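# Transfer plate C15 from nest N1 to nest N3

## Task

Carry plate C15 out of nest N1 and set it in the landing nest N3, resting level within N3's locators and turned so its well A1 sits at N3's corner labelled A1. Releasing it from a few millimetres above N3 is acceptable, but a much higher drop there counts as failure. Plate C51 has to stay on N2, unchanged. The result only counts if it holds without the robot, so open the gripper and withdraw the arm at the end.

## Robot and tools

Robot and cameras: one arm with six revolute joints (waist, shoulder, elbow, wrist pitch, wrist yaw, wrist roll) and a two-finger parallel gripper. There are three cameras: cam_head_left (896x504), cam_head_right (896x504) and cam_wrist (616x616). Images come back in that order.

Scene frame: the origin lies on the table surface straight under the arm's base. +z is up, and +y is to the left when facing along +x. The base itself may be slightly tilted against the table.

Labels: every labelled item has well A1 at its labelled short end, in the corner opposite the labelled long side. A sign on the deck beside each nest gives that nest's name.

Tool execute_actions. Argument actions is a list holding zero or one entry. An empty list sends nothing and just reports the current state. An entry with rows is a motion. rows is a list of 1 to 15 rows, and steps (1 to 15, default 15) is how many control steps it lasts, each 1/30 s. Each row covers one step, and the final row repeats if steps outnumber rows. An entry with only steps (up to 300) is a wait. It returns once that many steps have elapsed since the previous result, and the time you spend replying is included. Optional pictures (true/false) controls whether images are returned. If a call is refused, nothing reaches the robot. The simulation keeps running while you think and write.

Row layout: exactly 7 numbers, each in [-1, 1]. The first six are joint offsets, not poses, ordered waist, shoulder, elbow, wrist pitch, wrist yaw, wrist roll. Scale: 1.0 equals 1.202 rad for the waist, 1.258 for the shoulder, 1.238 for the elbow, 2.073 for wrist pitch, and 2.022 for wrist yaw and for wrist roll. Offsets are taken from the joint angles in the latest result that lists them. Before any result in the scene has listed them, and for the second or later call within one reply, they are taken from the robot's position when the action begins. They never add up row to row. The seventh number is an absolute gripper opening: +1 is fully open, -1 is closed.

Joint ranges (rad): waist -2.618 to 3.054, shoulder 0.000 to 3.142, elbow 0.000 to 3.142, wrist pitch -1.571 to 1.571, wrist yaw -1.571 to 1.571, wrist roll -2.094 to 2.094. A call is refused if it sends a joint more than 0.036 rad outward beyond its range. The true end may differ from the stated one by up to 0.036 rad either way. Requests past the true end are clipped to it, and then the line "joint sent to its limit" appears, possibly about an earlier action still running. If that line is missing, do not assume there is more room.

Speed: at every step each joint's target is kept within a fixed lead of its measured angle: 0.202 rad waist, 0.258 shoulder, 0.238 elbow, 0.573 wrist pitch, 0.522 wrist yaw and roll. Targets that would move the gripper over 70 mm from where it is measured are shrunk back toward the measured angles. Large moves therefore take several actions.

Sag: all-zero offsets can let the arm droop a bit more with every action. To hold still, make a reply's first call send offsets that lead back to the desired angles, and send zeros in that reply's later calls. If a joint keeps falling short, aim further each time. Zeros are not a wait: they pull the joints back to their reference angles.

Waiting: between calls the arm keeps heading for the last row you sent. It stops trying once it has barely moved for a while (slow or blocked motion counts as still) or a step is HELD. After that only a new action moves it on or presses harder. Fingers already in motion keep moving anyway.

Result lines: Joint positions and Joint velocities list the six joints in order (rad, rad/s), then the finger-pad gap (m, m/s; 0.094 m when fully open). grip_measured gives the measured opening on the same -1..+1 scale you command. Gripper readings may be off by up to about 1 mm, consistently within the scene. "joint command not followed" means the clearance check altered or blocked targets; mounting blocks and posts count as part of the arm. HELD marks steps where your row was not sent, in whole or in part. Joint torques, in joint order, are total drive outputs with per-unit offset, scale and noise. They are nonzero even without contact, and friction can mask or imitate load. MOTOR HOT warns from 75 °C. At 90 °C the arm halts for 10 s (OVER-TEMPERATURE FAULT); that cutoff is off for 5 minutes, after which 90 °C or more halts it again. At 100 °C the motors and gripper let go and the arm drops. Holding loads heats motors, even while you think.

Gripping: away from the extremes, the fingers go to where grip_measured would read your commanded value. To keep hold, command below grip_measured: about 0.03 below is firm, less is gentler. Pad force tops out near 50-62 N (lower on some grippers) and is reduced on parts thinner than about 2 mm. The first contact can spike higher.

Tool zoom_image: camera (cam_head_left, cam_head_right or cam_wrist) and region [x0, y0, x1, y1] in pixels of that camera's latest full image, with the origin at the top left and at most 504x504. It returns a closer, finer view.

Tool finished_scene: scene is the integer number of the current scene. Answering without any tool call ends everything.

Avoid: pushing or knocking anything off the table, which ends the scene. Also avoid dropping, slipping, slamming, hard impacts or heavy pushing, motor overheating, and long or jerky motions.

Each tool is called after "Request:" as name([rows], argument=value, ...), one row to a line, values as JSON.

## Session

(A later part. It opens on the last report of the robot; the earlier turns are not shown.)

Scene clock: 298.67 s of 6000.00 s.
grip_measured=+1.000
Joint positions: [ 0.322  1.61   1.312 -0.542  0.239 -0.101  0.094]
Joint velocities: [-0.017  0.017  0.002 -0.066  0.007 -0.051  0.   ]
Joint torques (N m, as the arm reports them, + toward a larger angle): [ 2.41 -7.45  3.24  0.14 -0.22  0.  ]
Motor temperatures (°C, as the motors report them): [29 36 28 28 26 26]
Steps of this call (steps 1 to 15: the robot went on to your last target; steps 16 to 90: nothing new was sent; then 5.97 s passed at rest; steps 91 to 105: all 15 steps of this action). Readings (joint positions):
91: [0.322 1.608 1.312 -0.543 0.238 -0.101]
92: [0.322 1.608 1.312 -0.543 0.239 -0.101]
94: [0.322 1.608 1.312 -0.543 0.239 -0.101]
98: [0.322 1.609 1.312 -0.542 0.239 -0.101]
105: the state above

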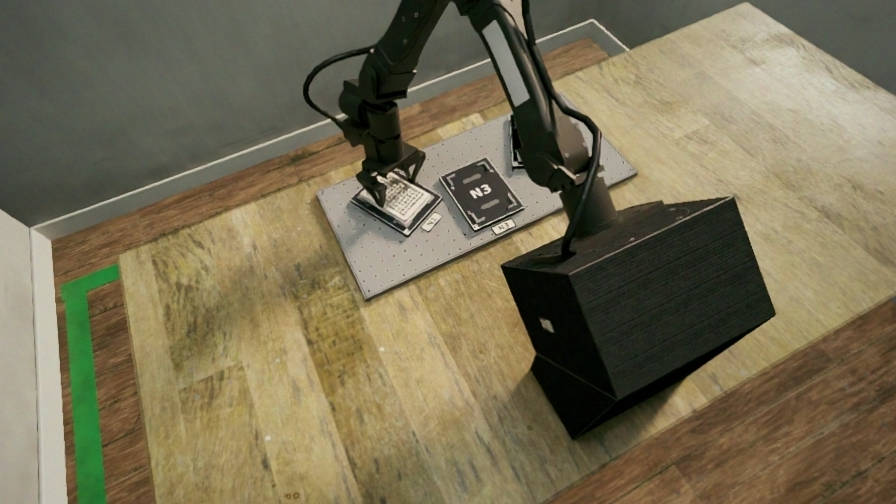

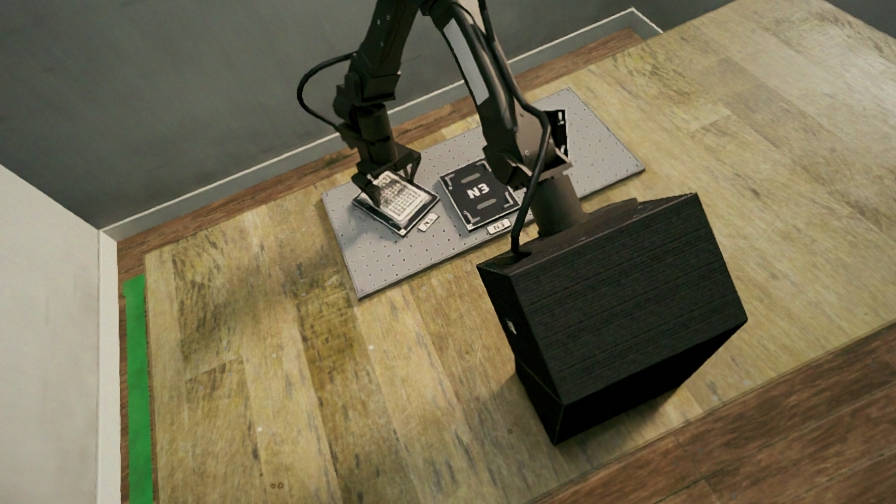

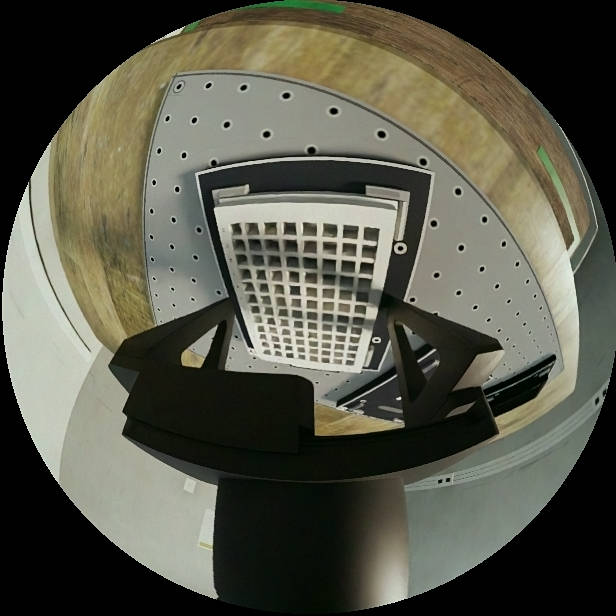

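Request:
execute_actions([
  {"rows":[[0,-0.025,0,0,0,0,1],[0,-0.03,0,0,-0.003,0,1],[-0.005,-0.032,0,0,-0.005,0,1],[-0.009,-0.032,0,0,-0.005,0,1],[-0.013,-0.032,0,0,-0.005,0,1],[-0.013,-0.032,0,0,-0.005,0,1],[-0.013,-0.032,0,0,-0.005,0,1],[-0.013,-0.015,0,0,-0.005,0,1],[-0.013,0,0,0,-0.005,0,1],[-0.013,0.01,0,0.003,-0.005,0,1],[-0.013,0.018,0,0.006,-0.005,0,1],[-0.013,0.024,0,0.009,-0.005,0,1],[-0.013,0.029,0,0.012,-0.005,0,1]],"steps":15},
])

Request:
zoom_image(camera="cam_wrist", region=[200,240,430,360])

Scene clock: 309.37 s of 6000.00 s.
grip_measured=+1.000
Joint positions: [ 0.309  1.605  1.312 -0.541  0.244 -0.101  0.094]
Joint velocities: [-0.017 -0.002  0.002 -0.081  0.007  0.051  0.   ]
Joint torques (N m, as the arm reports them, + toward a larger angle): [ 2.68 -7.08  3.08  0.1  -0.23  0.03]
Motor temperatures (°C, as the motors report them): [29 35 28 28 26 26]
Steps of this call (steps 1 to 15: the robot went on to your last target; steps 16 to 90: nothing new was sent; then 7.20 s passed at rest; steps 91 to 105: all 15 steps of this action). Readings (joint positions):
91: [0.322 1.607 1.312 -0.542 0.239 -0.101]
92: [0.322 1.604 1.312 -0.543 0.239 -0.101]
94: [0.320 1.599 1.312 -0.543 0.239 -0.101]
98: [0.310 1.592 1.312 -0.543 0.239 -0.101]
105: the state above

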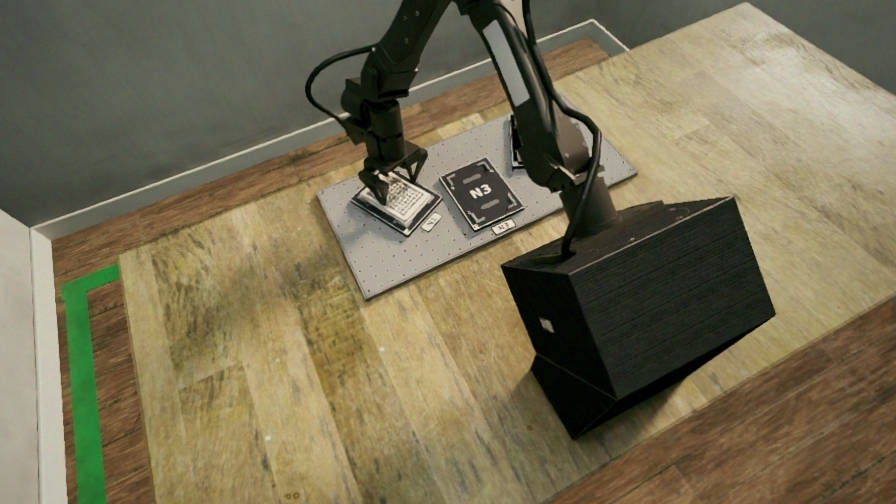

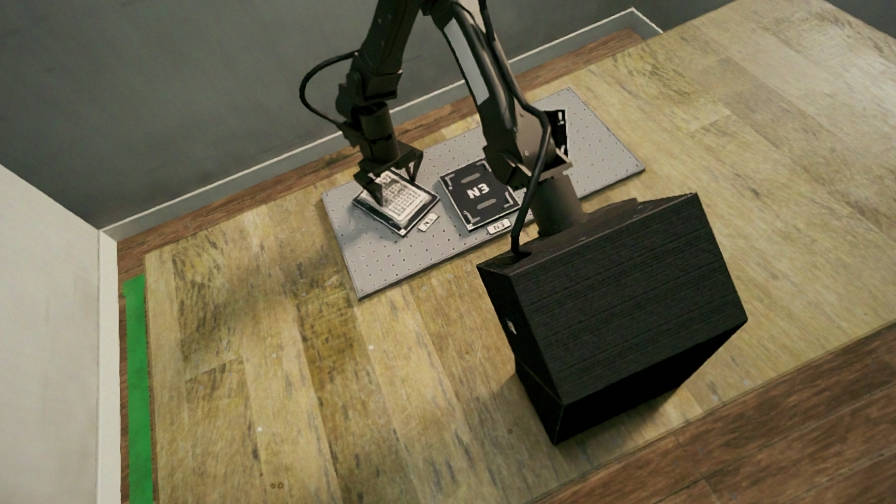

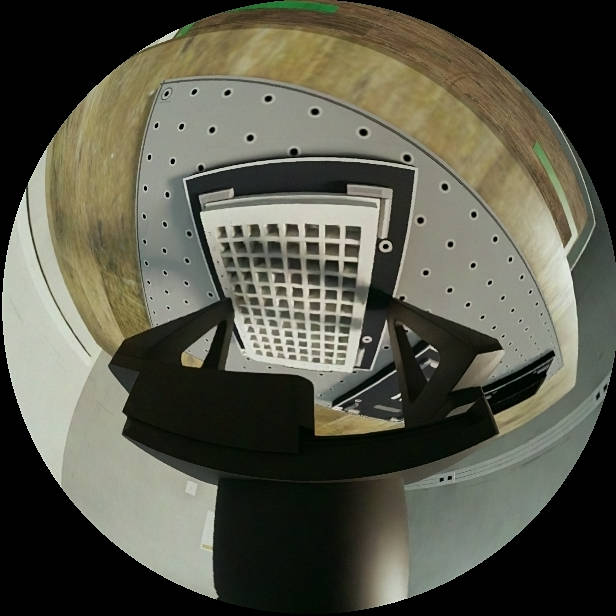

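Region (200, 240, 430, 360) of cam_wrist's 616x616 image, scaled by 2.191, with more detail than that image has; it fills the top 263 rows of this view, and the rest is white.

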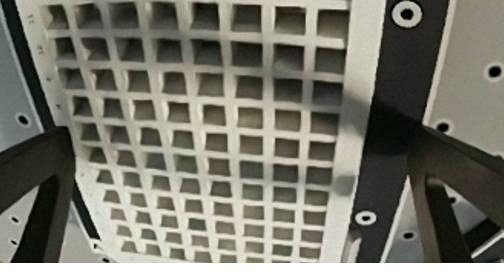

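Request:
execute_actions([
  {"rows":[[0,-0.03,0,0,-0.003,0,1],[0.005,-0.035,0,0,-0.004,0,1],[0.012,-0.035,0,0,-0.004,0,1],[0.018,-0.035,0,0,-0.004,0,1],[0.022,-0.035,0,0,-0.004,0,1],[0.022,-0.035,0,0,-0.004,0,1],[0.022,-0.035,0,0,-0.004,0,1],[0.022,-0.015,0,0,-0.004,0,1],[0.022,0,0,0,-0.004,0,1],[0.021,0.01,0,0,-0.004,0,1],[0.021,0.018,0,0,-0.004,0,1],[0.021,0.024,0,0,-0.004,0,1]],"steps":15},
], pictures=false)

Request:
execute_actions([
  {"rows":[[0,0,0,0,0,0,0.9],[0,0,0,0,0,0,0.8],[0,0,0,0,0,0,0.72]],"steps":15},
])

Request:
zoom_image(camera="cam_head_left", region=[340,140,450,240])

Scene clock: 336.17 s of 6000.00 s.
grip_measured=+1.000
Joint positions: [ 0.326  1.61   1.312 -0.54   0.253 -0.103  0.094]
Joint velocities: [ 0.002 -0.017  0.002  0.022 -0.066  0.022  0.   ]
Joint torques (N m, as the arm reports them, + toward a larger angle): [ 3.7  -8.66  3.03 -0.13 -0.25  0.02]
Motor temperatures (°C, as the motors report them): [29 34 28 28 26 26]
Steps of this call (steps 1 to 15: the robot went on to your last target; steps 16 to 90: nothing new was sent; then 23.30 s passed at rest; steps 91 to 105: all 15 steps of this action). Readings (joint positions):
91: [0.309 1.601 1.312 -0.541 0.244 -0.101]
92: [0.309 1.598 1.312 -0.542 0.244 -0.101]
94: [0.310 1.590 1.312 -0.542 0.244 -0.101]
98: [0.315 1.582 1.312 -0.542 0.244 -0.101]
105: the state above

Scene clock: 336.67 s of 6000.00 s.
grip_measured=+0.723
Joint positions: [ 0.326  1.61   1.312 -0.54   0.257 -0.103  0.081]
Joint velocities: [ 0.002 -0.007 -0.007 -0.022 -0.022  0.051  0.   ]
Joint torques (N m, as the arm reports them, + toward a larger angle): [  2.85 -10.81   3.2   -0.19  -0.15  -0.01]
Motor temperatures (°C, as the motors report them): [29 35 28 28 26 26]
Steps of this call (steps 1 to 15: all 15 steps of this action). Readings (joint positions):
1: [0.326 1.610 1.312 -0.540 0.254 -0.103]
2: [0.326 1.610 1.312 -0.540 0.257 -0.103]
4: [0.326 1.610 1.312 -0.540 0.257 -0.103]
8: [0.326 1.610 1.312 -0.540 0.257 -0.103]
15: the state above

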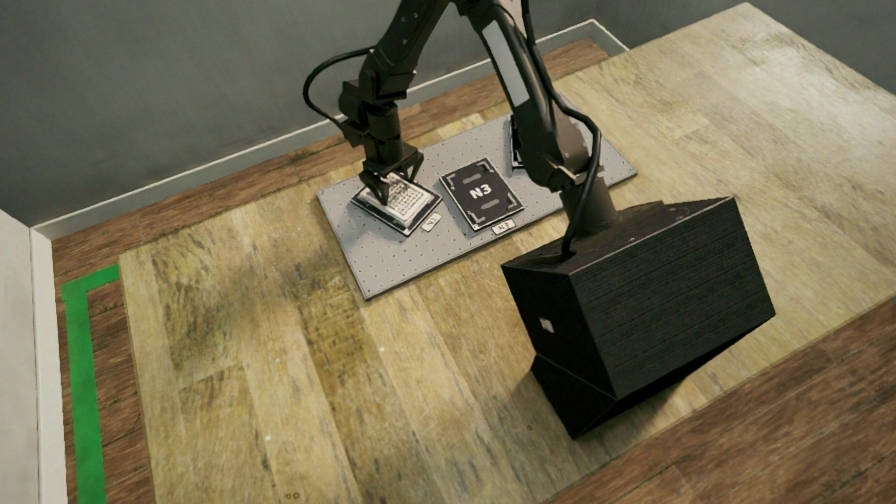

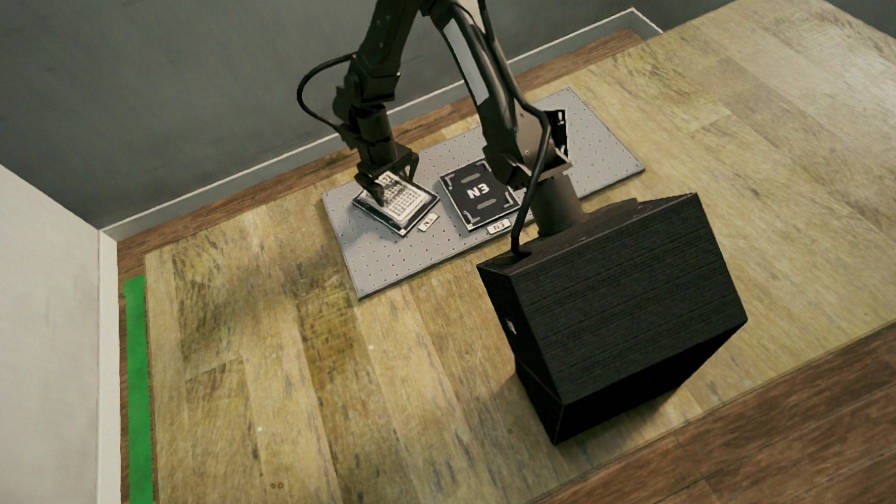

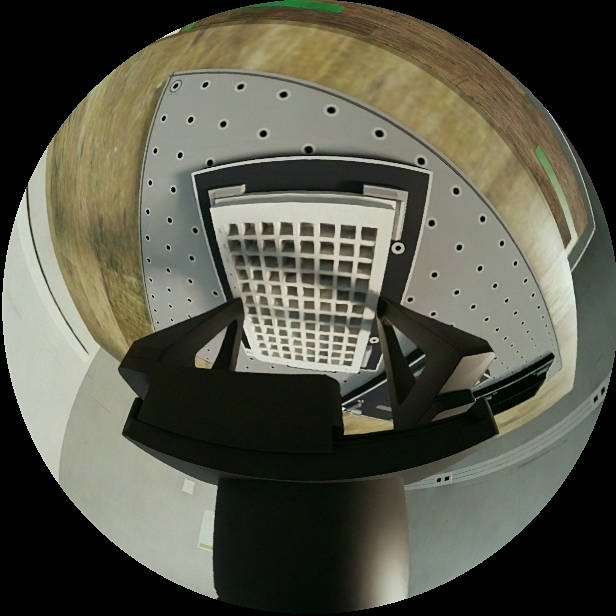

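Region (340, 140, 450, 240) of cam_head_left's 896x504 image, scaled by 4.582, with more detail than that image has; it fills the top 458 rows of this view, and the rest is white.

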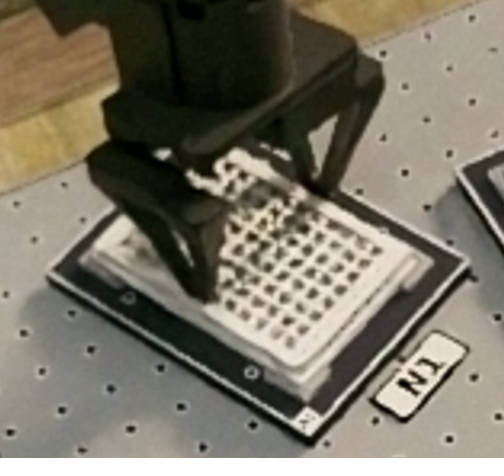

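Request:
execute_actions([
  {"rows":[[0,-0.03,0,0,0,0,1],[0,-0.038,0,0,0,0,1],[0,-0.045,0,0,0,0,1],[0.008,-0.045,0,0,0.006,0,1],[0.016,-0.045,0,0,0.013,0,1],[0.024,-0.045,0,0,0.02,0,1],[0.027,-0.045,0,0,0.024,0,1]],"steps":15},
])

Request:
zoom_image(camera="cam_wrist", region=[200,240,430,360])

Scene clock: 351.80 s of 6000.00 s.
grip_measured=+0.999
Joint positions: [ 0.341  1.571  1.312 -0.54   0.297 -0.103  0.094]
Joint velocities: [-0.007 -0.007  0.002  0.037  0.022  0.007  0.   ]
Joint torques (N m, as the arm reports them, + toward a larger angle): [  4.34 -12.46   3.49  -0.12  -0.07  -0.02]
Motor temperatures (°C, as the motors report them): [29 36 28 28 26 26]
Steps of this call (steps 1 to 15: the robot went on to your last target; steps 16 to 90: nothing new was sent; then 11.63 s passed at rest; steps 91 to 105: all 15 steps of this action). Readings (joint positions):
91: [0.326 1.610 1.312 -0.540 0.257 -0.103]
92: [0.326 1.607 1.312 -0.540 0.257 -0.103]
94: [0.326 1.596 1.312 -0.540 0.258 -0.103]
98: [0.332 1.573 1.312 -0.540 0.281 -0.103]
105: the state above

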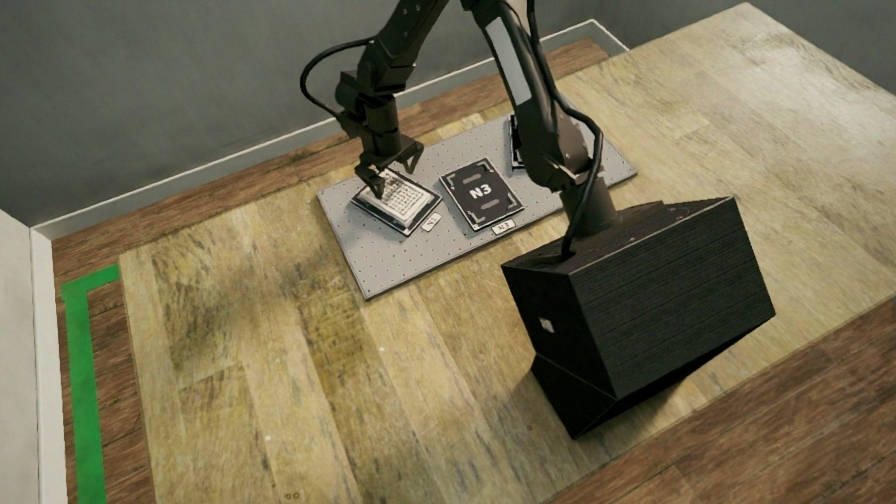

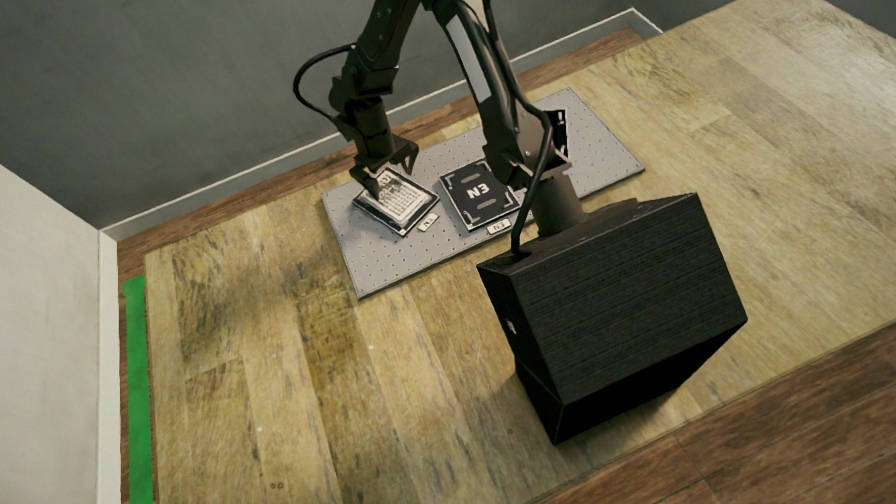

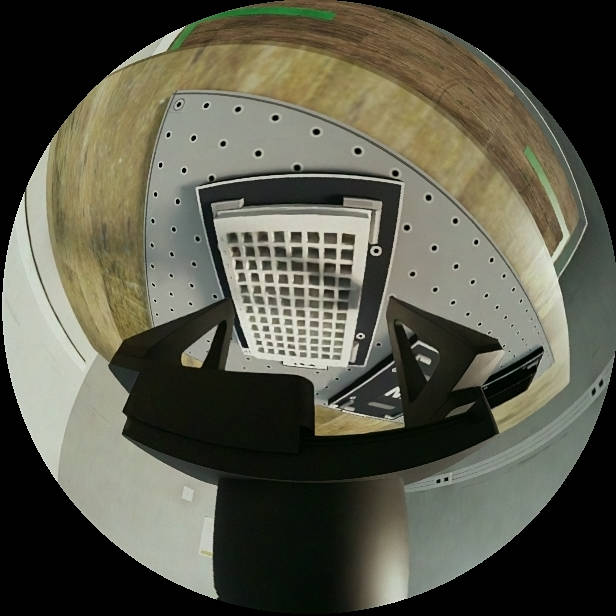

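Region (200, 240, 430, 360) of cam_wrist's 616x616 image, scaled by 2.191, with more detail than that image has; it fills the top 263 rows of this view, and the rest is white.

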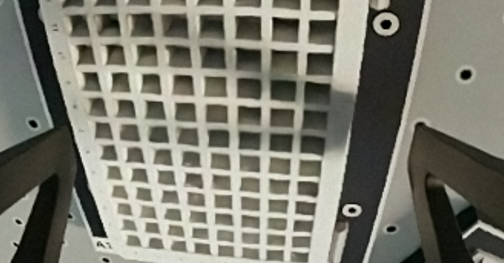

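Request:
execute_actions([
  {"rows":[[0.014,0.01,0,0,0,-0.012,1],[0.014,0.018,0,0,0,-0.014,1],[0.014,0.026,0,0,0,-0.014,1],[0.014,0.032,0,0,0,-0.014,1],[0.014,0.037,0,0,0,-0.014,1],[0.014,0.041,0,0,0,-0.014,1]],"steps":12},
])

Request:
zoom_image(camera="cam_wrist", region=[200,240,430,360])

Scene clock: 361.67 s of 6000.00 s.
grip_measured=+0.999
Joint positions: [ 0.346  1.619  1.312 -0.541  0.304 -0.124  0.094]
Joint velocities: [-0.002  0.017  0.007  0.007 -0.007  0.037 -0.001]
Joint torques (N m, as the arm reports them, + toward a larger angle): [  4.03 -10.64   3.38  -0.14  -0.18  -0.14]
Motor temperatures (°C, as the motors report them): [29 37 28 28 26 26]
Steps of this call (steps 1 to 15: the robot went on to your last target; steps 16 to 90: nothing new was sent; then 6.47 s passed at rest; steps 91 to 102: all 12 steps of this action). Readings (joint positions):
91: [0.341 1.572 1.312 -0.540 0.301 -0.105]
92: [0.341 1.574 1.312 -0.540 0.301 -0.109]
94: [0.341 1.584 1.312 -0.540 0.301 -0.114]
98: [0.341 1.618 1.312 -0.540 0.301 -0.120]
102: the state above

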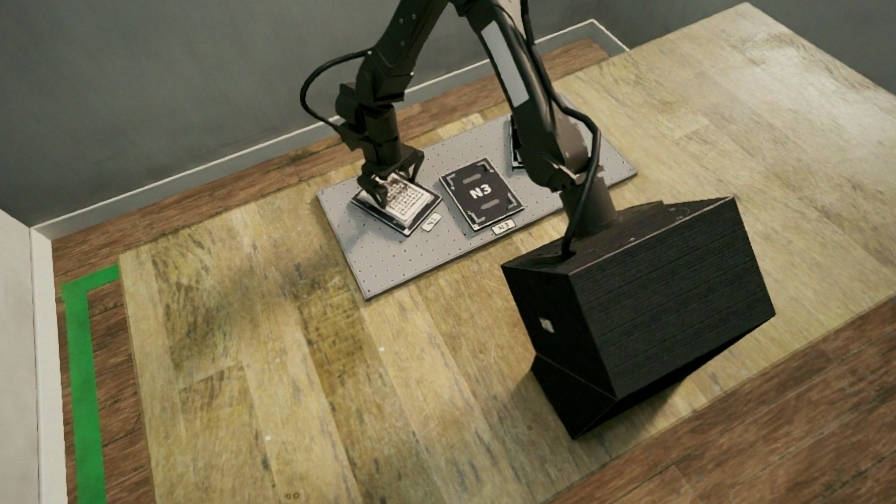

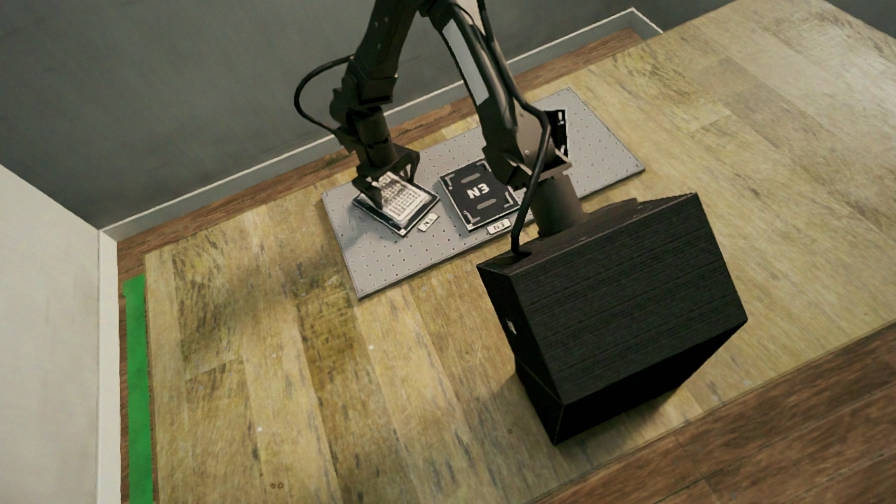

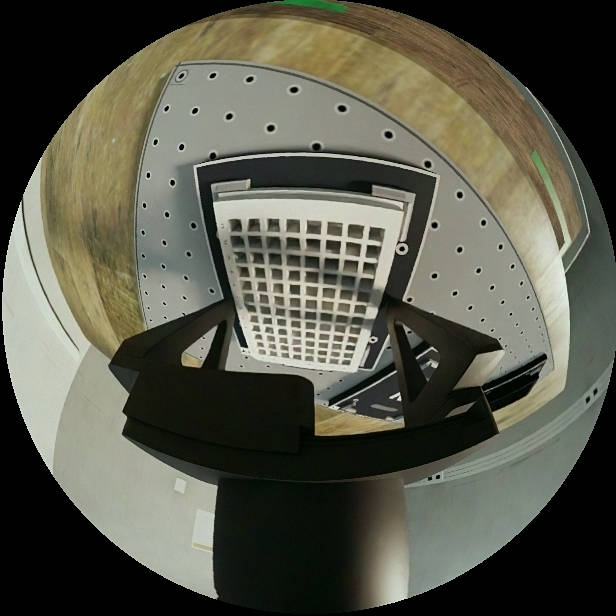

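Region (200, 240, 430, 360) of cam_wrist's 616x616 image, scaled by 2.191, with more detail than that image has; it fills the top 263 rows of this view, and the rest is white.

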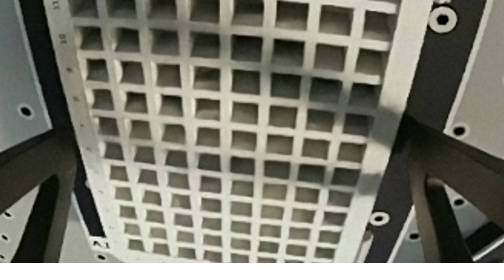

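Request:
execute_actions([
  {"rows":[[0.008,0.01,0,0.004,0,0,1],[0.008,0.016,0,0.008,0,0,1],[0.008,0.022,0,0.012,0,0,1],[0.007,0.027,0,0.015,0,0,1],[0.006,0.032,0,0.018,0,0,1]],"steps":12},
])

Request:
zoom_image(camera="cam_head_left", region=[340,140,450,240])

Scene clock: 369.03 s of 6000.00 s.
grip_measured=+0.999
Joint positions: [ 0.349  1.624  1.312 -0.54   0.315 -0.124  0.094]
Joint velocities: [-0.007 -0.022  0.007 -0.051 -0.051 -0.081 -0.   ]
Joint torques (N m, as the arm reports them, + toward a larger angle): [ 3.5  -7.56  3.05  0.2  -0.16  0.03]
Motor temperatures (°C, as the motors report them): [29 37 28 28 26 26]
Steps of this call (steps 1 to 15: the robot went on to your last target; steps 16 to 90: nothing new was sent; then 3.97 s passed at rest; steps 91 to 102: all 12 steps of this action). Readings (joint positions):
91: [0.346 1.620 1.312 -0.541 0.304 -0.125]
92: [0.346 1.621 1.312 -0.541 0.306 -0.125]
94: [0.346 1.622 1.312 -0.541 0.307 -0.125]
98: [0.348 1.624 1.312 -0.540 0.313 -0.124]
102: the state above

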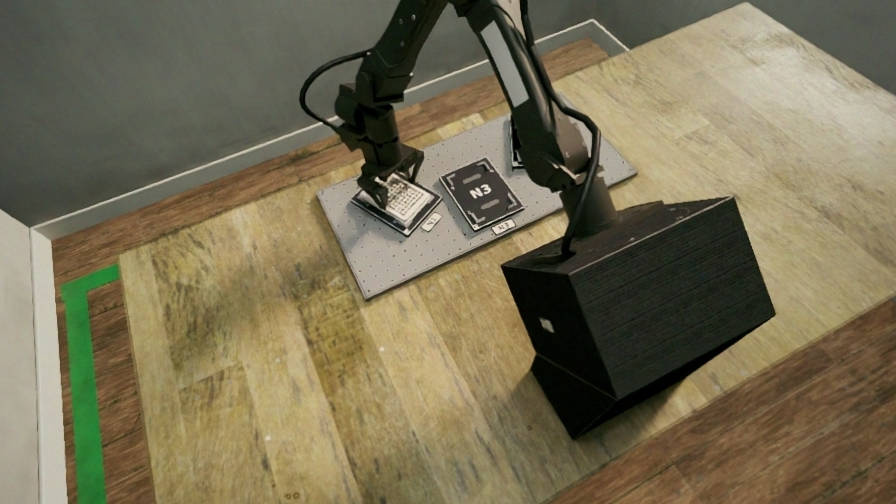

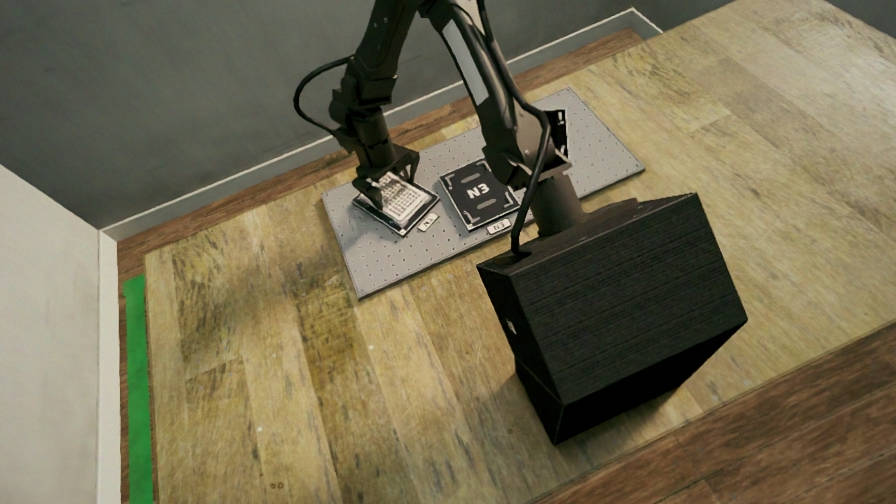

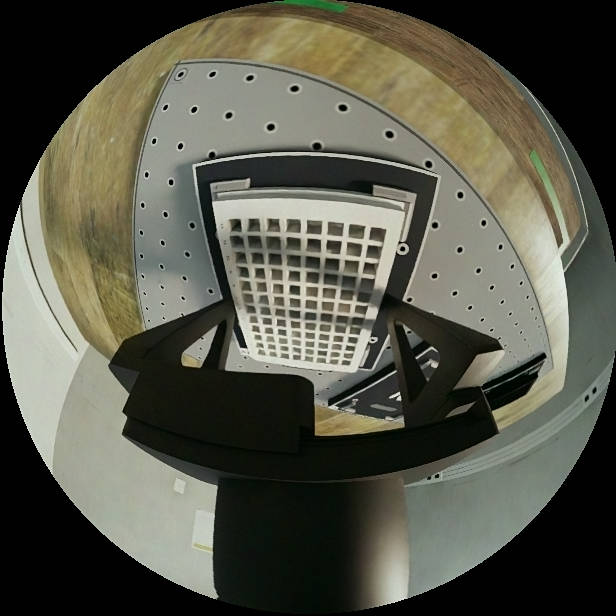

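Region (340, 140, 450, 240) of cam_head_left's 896x504 image, scaled by 4.582, with more detail than that image has; it fills the top 458 rows of this view, and the rest is white.

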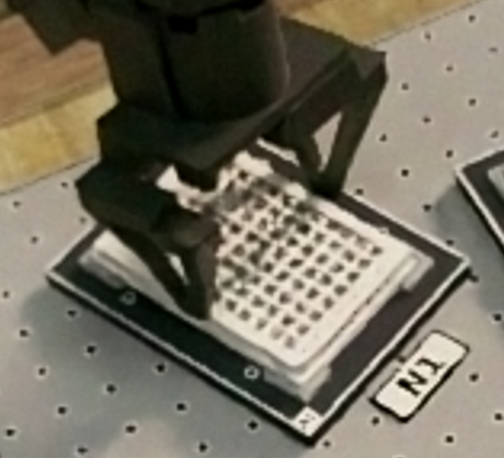

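Request:
execute_actions([
  {"rows":[[0,-0.022,0,0,-0.004,0,1],[-0.004,-0.022,0,0,-0.007,0,1],[-0.008,-0.022,0,0,-0.007,0,1],[-0.012,-0.022,0,0,-0.007,0,1],[-0.012,-0.022,0,0,-0.007,0,1],[-0.012,-0.01,0,0,-0.007,0,1],[-0.012,0,0,0,-0.007,0,1],[-0.012,0.01,0,0,-0.007,0,1],[-0.012,0.017,0,0.003,-0.007,0,1],[-0.012,0.023,0,0.006,-0.007,0,1],[-0.012,0.028,0,0.009,-0.007,0,1],[-0.012,0.032,0,0.012,-0.007,0,1]],"steps":15},
])

Request:
zoom_image(camera="cam_wrist", region=[200,240,430,360])

Scene clock: 378.00 s of 6000.00 s.
grip_measured=+0.999
Joint positions: [ 0.342  1.622  1.312 -0.54   0.31  -0.124  0.094]
Joint velocities: [-0.012 -0.012 -0.002  0.022  0.037 -0.022 -0.   ]
Joint torques (N m, as the arm reports them, + toward a larger angle): [ 2.51 -7.01  3.25  0.11 -0.18 -0.03]
Motor temperatures (°C, as the motors report them): [29 36 28 28 26 26]
Steps of this call (steps 1 to 15: the robot went on to your last target; steps 16 to 90: nothing new was sent; then 5.47 s passed at rest; steps 91 to 105: all 15 steps of this action). Readings (joint positions):
91: [0.349 1.622 1.312 -0.540 0.315 -0.124]
92: [0.348 1.621 1.312 -0.540 0.315 -0.124]
94: [0.344 1.619 1.312 -0.540 0.313 -0.124]
98: [0.342 1.619 1.312 -0.540 0.308 -0.124]
105: the state above

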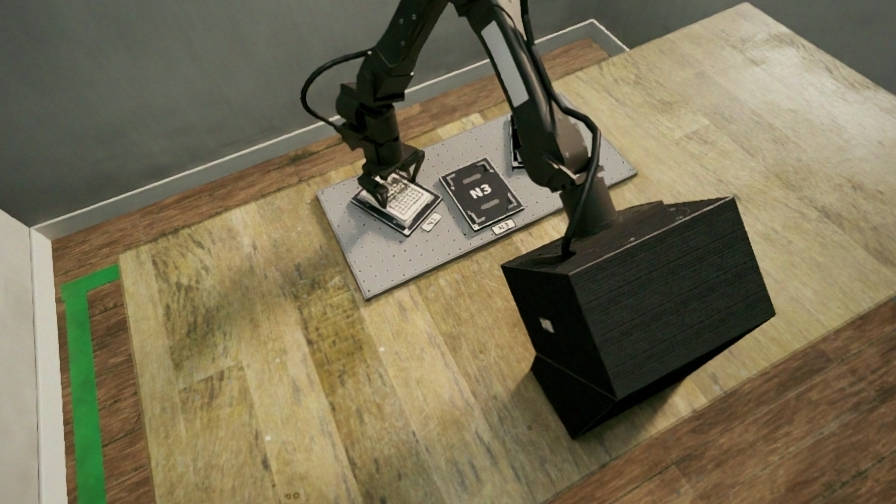

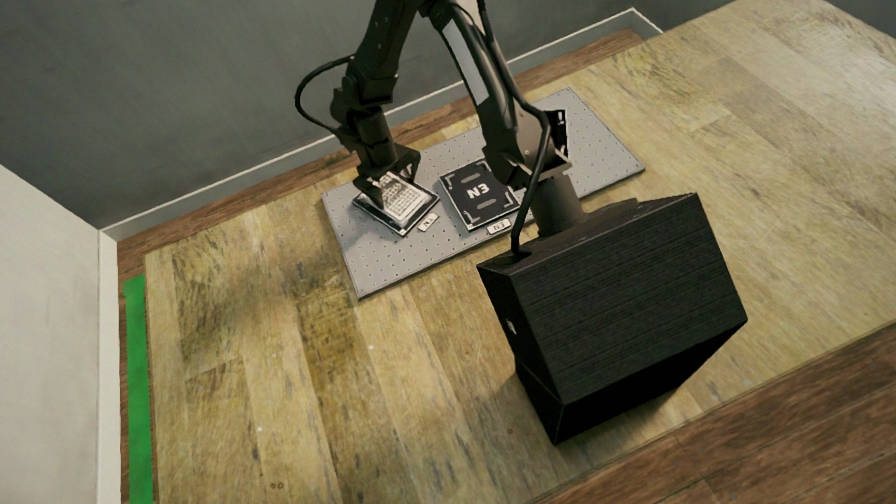

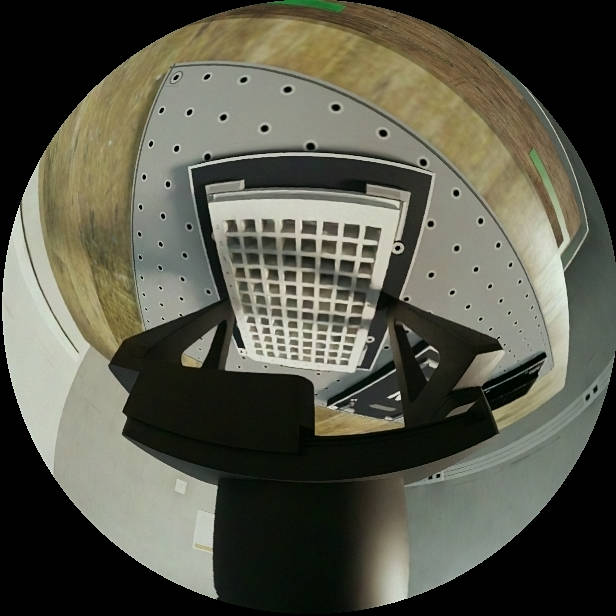

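Region (200, 240, 430, 360) of cam_wrist's 616x616 image, scaled by 2.191, with more detail than that image has; it fills the top 263 rows of this view, and the rest is white.

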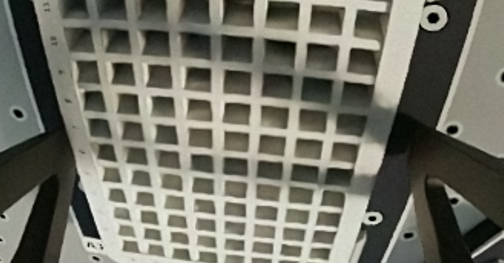

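Request:
execute_actions([
  {"rows":[[0.006,-0.018,0,0,0,0.015,1],[0.006,-0.018,0,0,0,0.03,1],[0.006,-0.018,0,0,0,0.03,0.95],[0.006,-0.018,0,0,0,0.03,0.9],[0.006,-0.018,0,0,0,0.03,0.85],[0.006,-0.018,0,0,0,0.03,0.8],[0.006,-0.018,0,0,0,0.03,0.75],[0.006,-0.018,0,0,0,0.03,0.7]],"steps":15},
])

Request:
zoom_image(camera="cam_head_left", region=[340,140,450,240])

Scene clock: 391.47 s of 6000.00 s.
grip_measured=+0.718
Joint positions: [ 0.342  1.619  1.312 -0.547  0.288 -0.081  0.081]
Joint velocities: [ 0.002  0.002  0.012 -0.007  0.007 -0.037 -0.   ]
Joint torques (N m, as the arm reports them, + toward a larger angle): [  3.55 -12.51   3.1   -0.12   0.09   0.12]
Motor temperatures (°C, as the motors report them): [29 35 28 28 26 26]
Steps of this call (steps 1 to 15: the robot went on to your last target; steps 16 to 90: nothing new was sent; then 9.97 s passed at rest; steps 91 to 105: all 15 steps of this action). Readings (joint positions):
91: [0.342 1.619 1.312 -0.540 0.311 -0.120]
92: [0.342 1.619 1.312 -0.540 0.310 -0.112]
94: [0.342 1.619 1.312 -0.543 0.304 -0.096]
98: [0.342 1.619 1.312 -0.546 0.288 -0.082]
105: the state above

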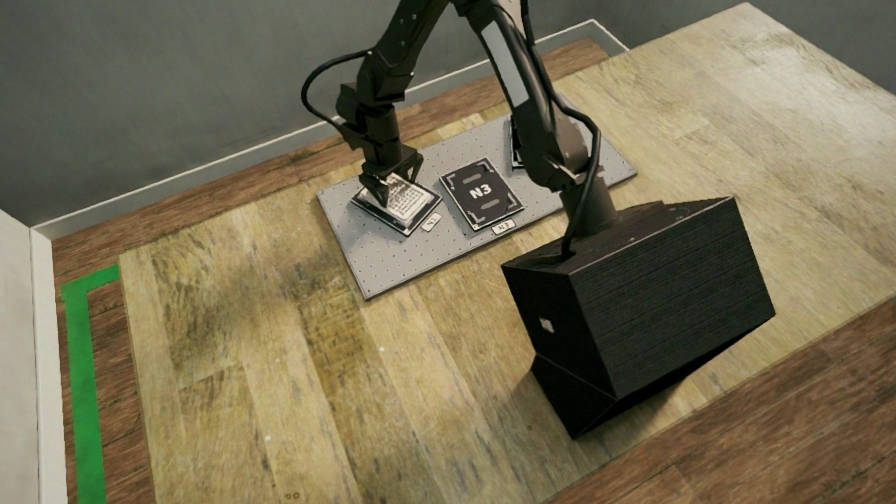

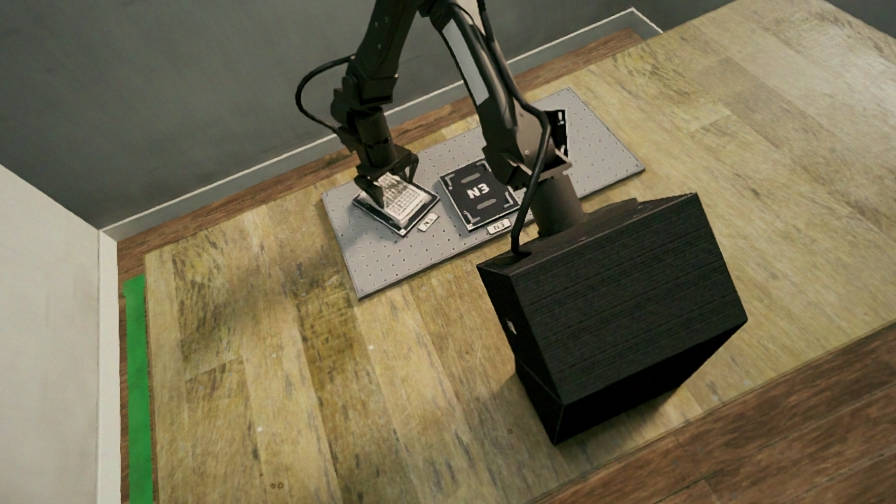

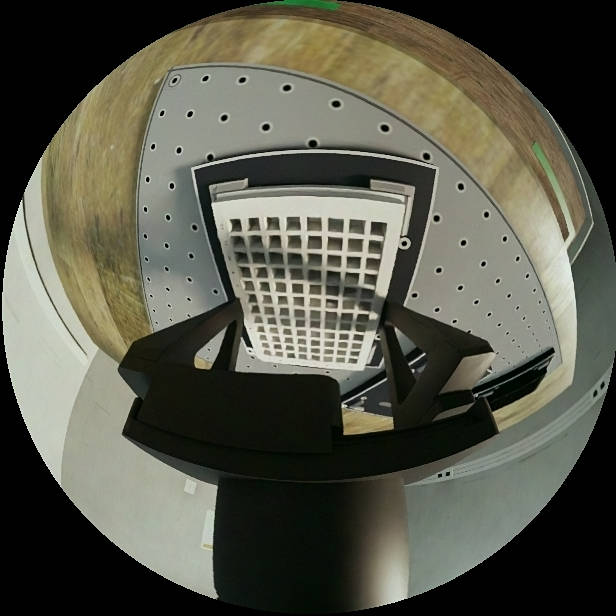

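Region (340, 140, 450, 240) of cam_head_left's 896x504 image, scaled by 4.582, with more detail than that image has; it fills the top 458 rows of this view, and the rest is white.

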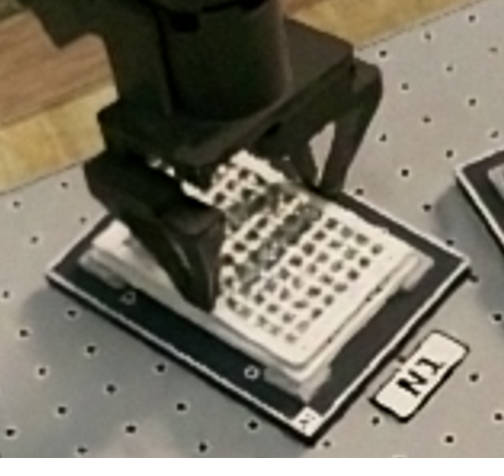

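Request:
execute_actions([
  {"rows":[[0,-0.02,0,0,0,0,1],[0,-0.028,0,0,0,0,1],[0,-0.033,0,0,0.004,-0.003,1],[0.008,-0.033,0,0,0.008,-0.005,1],[0.014,-0.033,0,0,0.008,-0.005,1]],"steps":15},
])

Request:
zoom_image(camera="cam_wrist", region=[190,180,430,380])

Scene clock: 422.93 s of 6000.00 s.
grip_measured=+0.999
Joint positions: [ 0.342  1.598  1.312 -0.547  0.299 -0.084  0.094]
Joint velocities: [ 0.002  0.002  0.012  0.037 -0.007  0.022  0.001]
Joint torques (N m, as the arm reports them, + toward a larger angle): [  4.19 -12.79   3.17  -0.15  -0.07  -0.1 ]
Motor temperatures (°C, as the motors report them): [29 39 28 28 26 26]
Steps of this call (steps 1 to 15: the robot went on to your last target; steps 16 to 90: nothing new was sent; then 27.97 s passed at rest; steps 91 to 105: all 15 steps of this action). Readings (joint positions):
91: [0.342 1.619 1.312 -0.547 0.286 -0.082]
92: [0.342 1.618 1.312 -0.547 0.286 -0.082]
94: [0.342 1.612 1.312 -0.547 0.289 -0.082]
98: [0.342 1.599 1.312 -0.547 0.296 -0.083]
105: the state above

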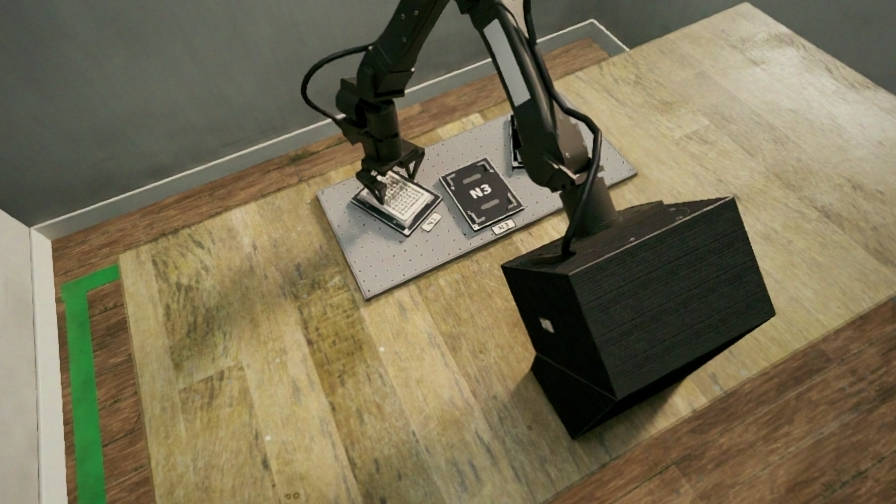

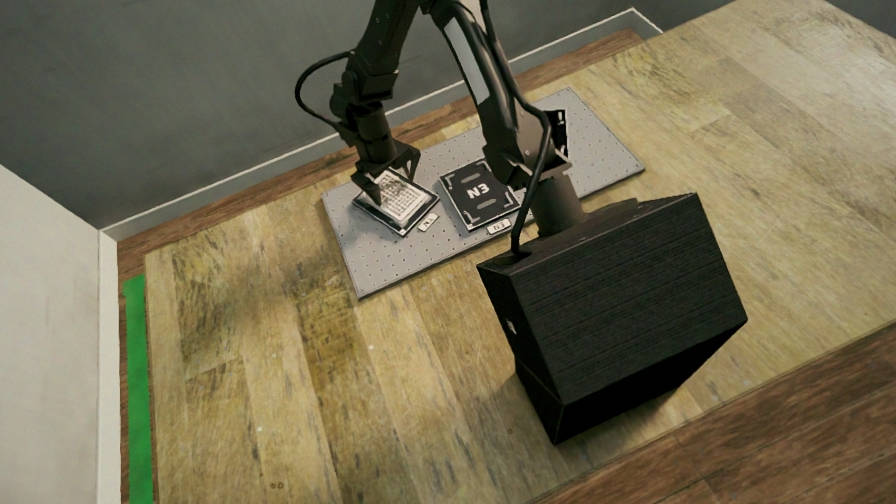

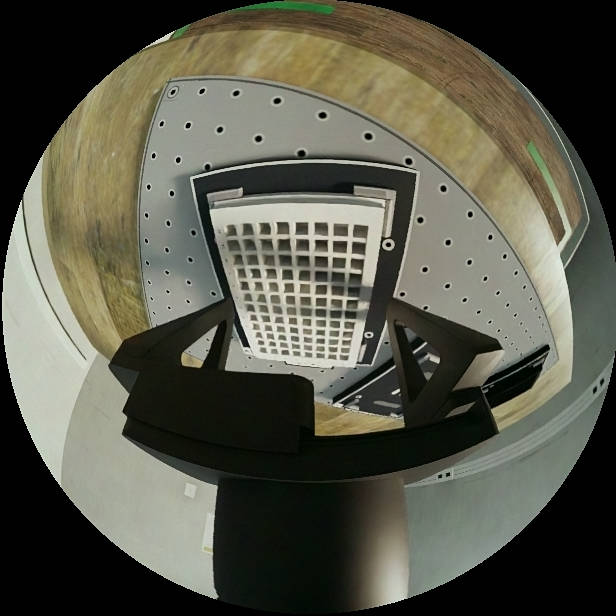

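Region (190, 180, 430, 380) of cam_wrist's 616x616 image, scaled by 2.100, with more detail than that image has.

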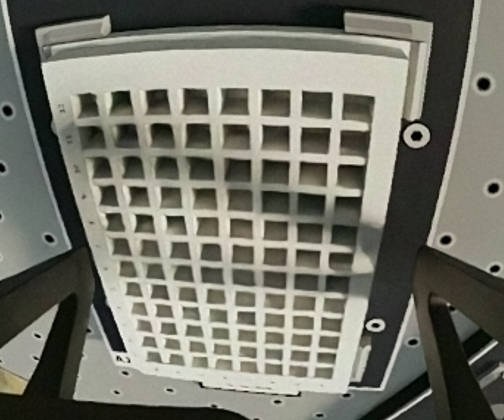

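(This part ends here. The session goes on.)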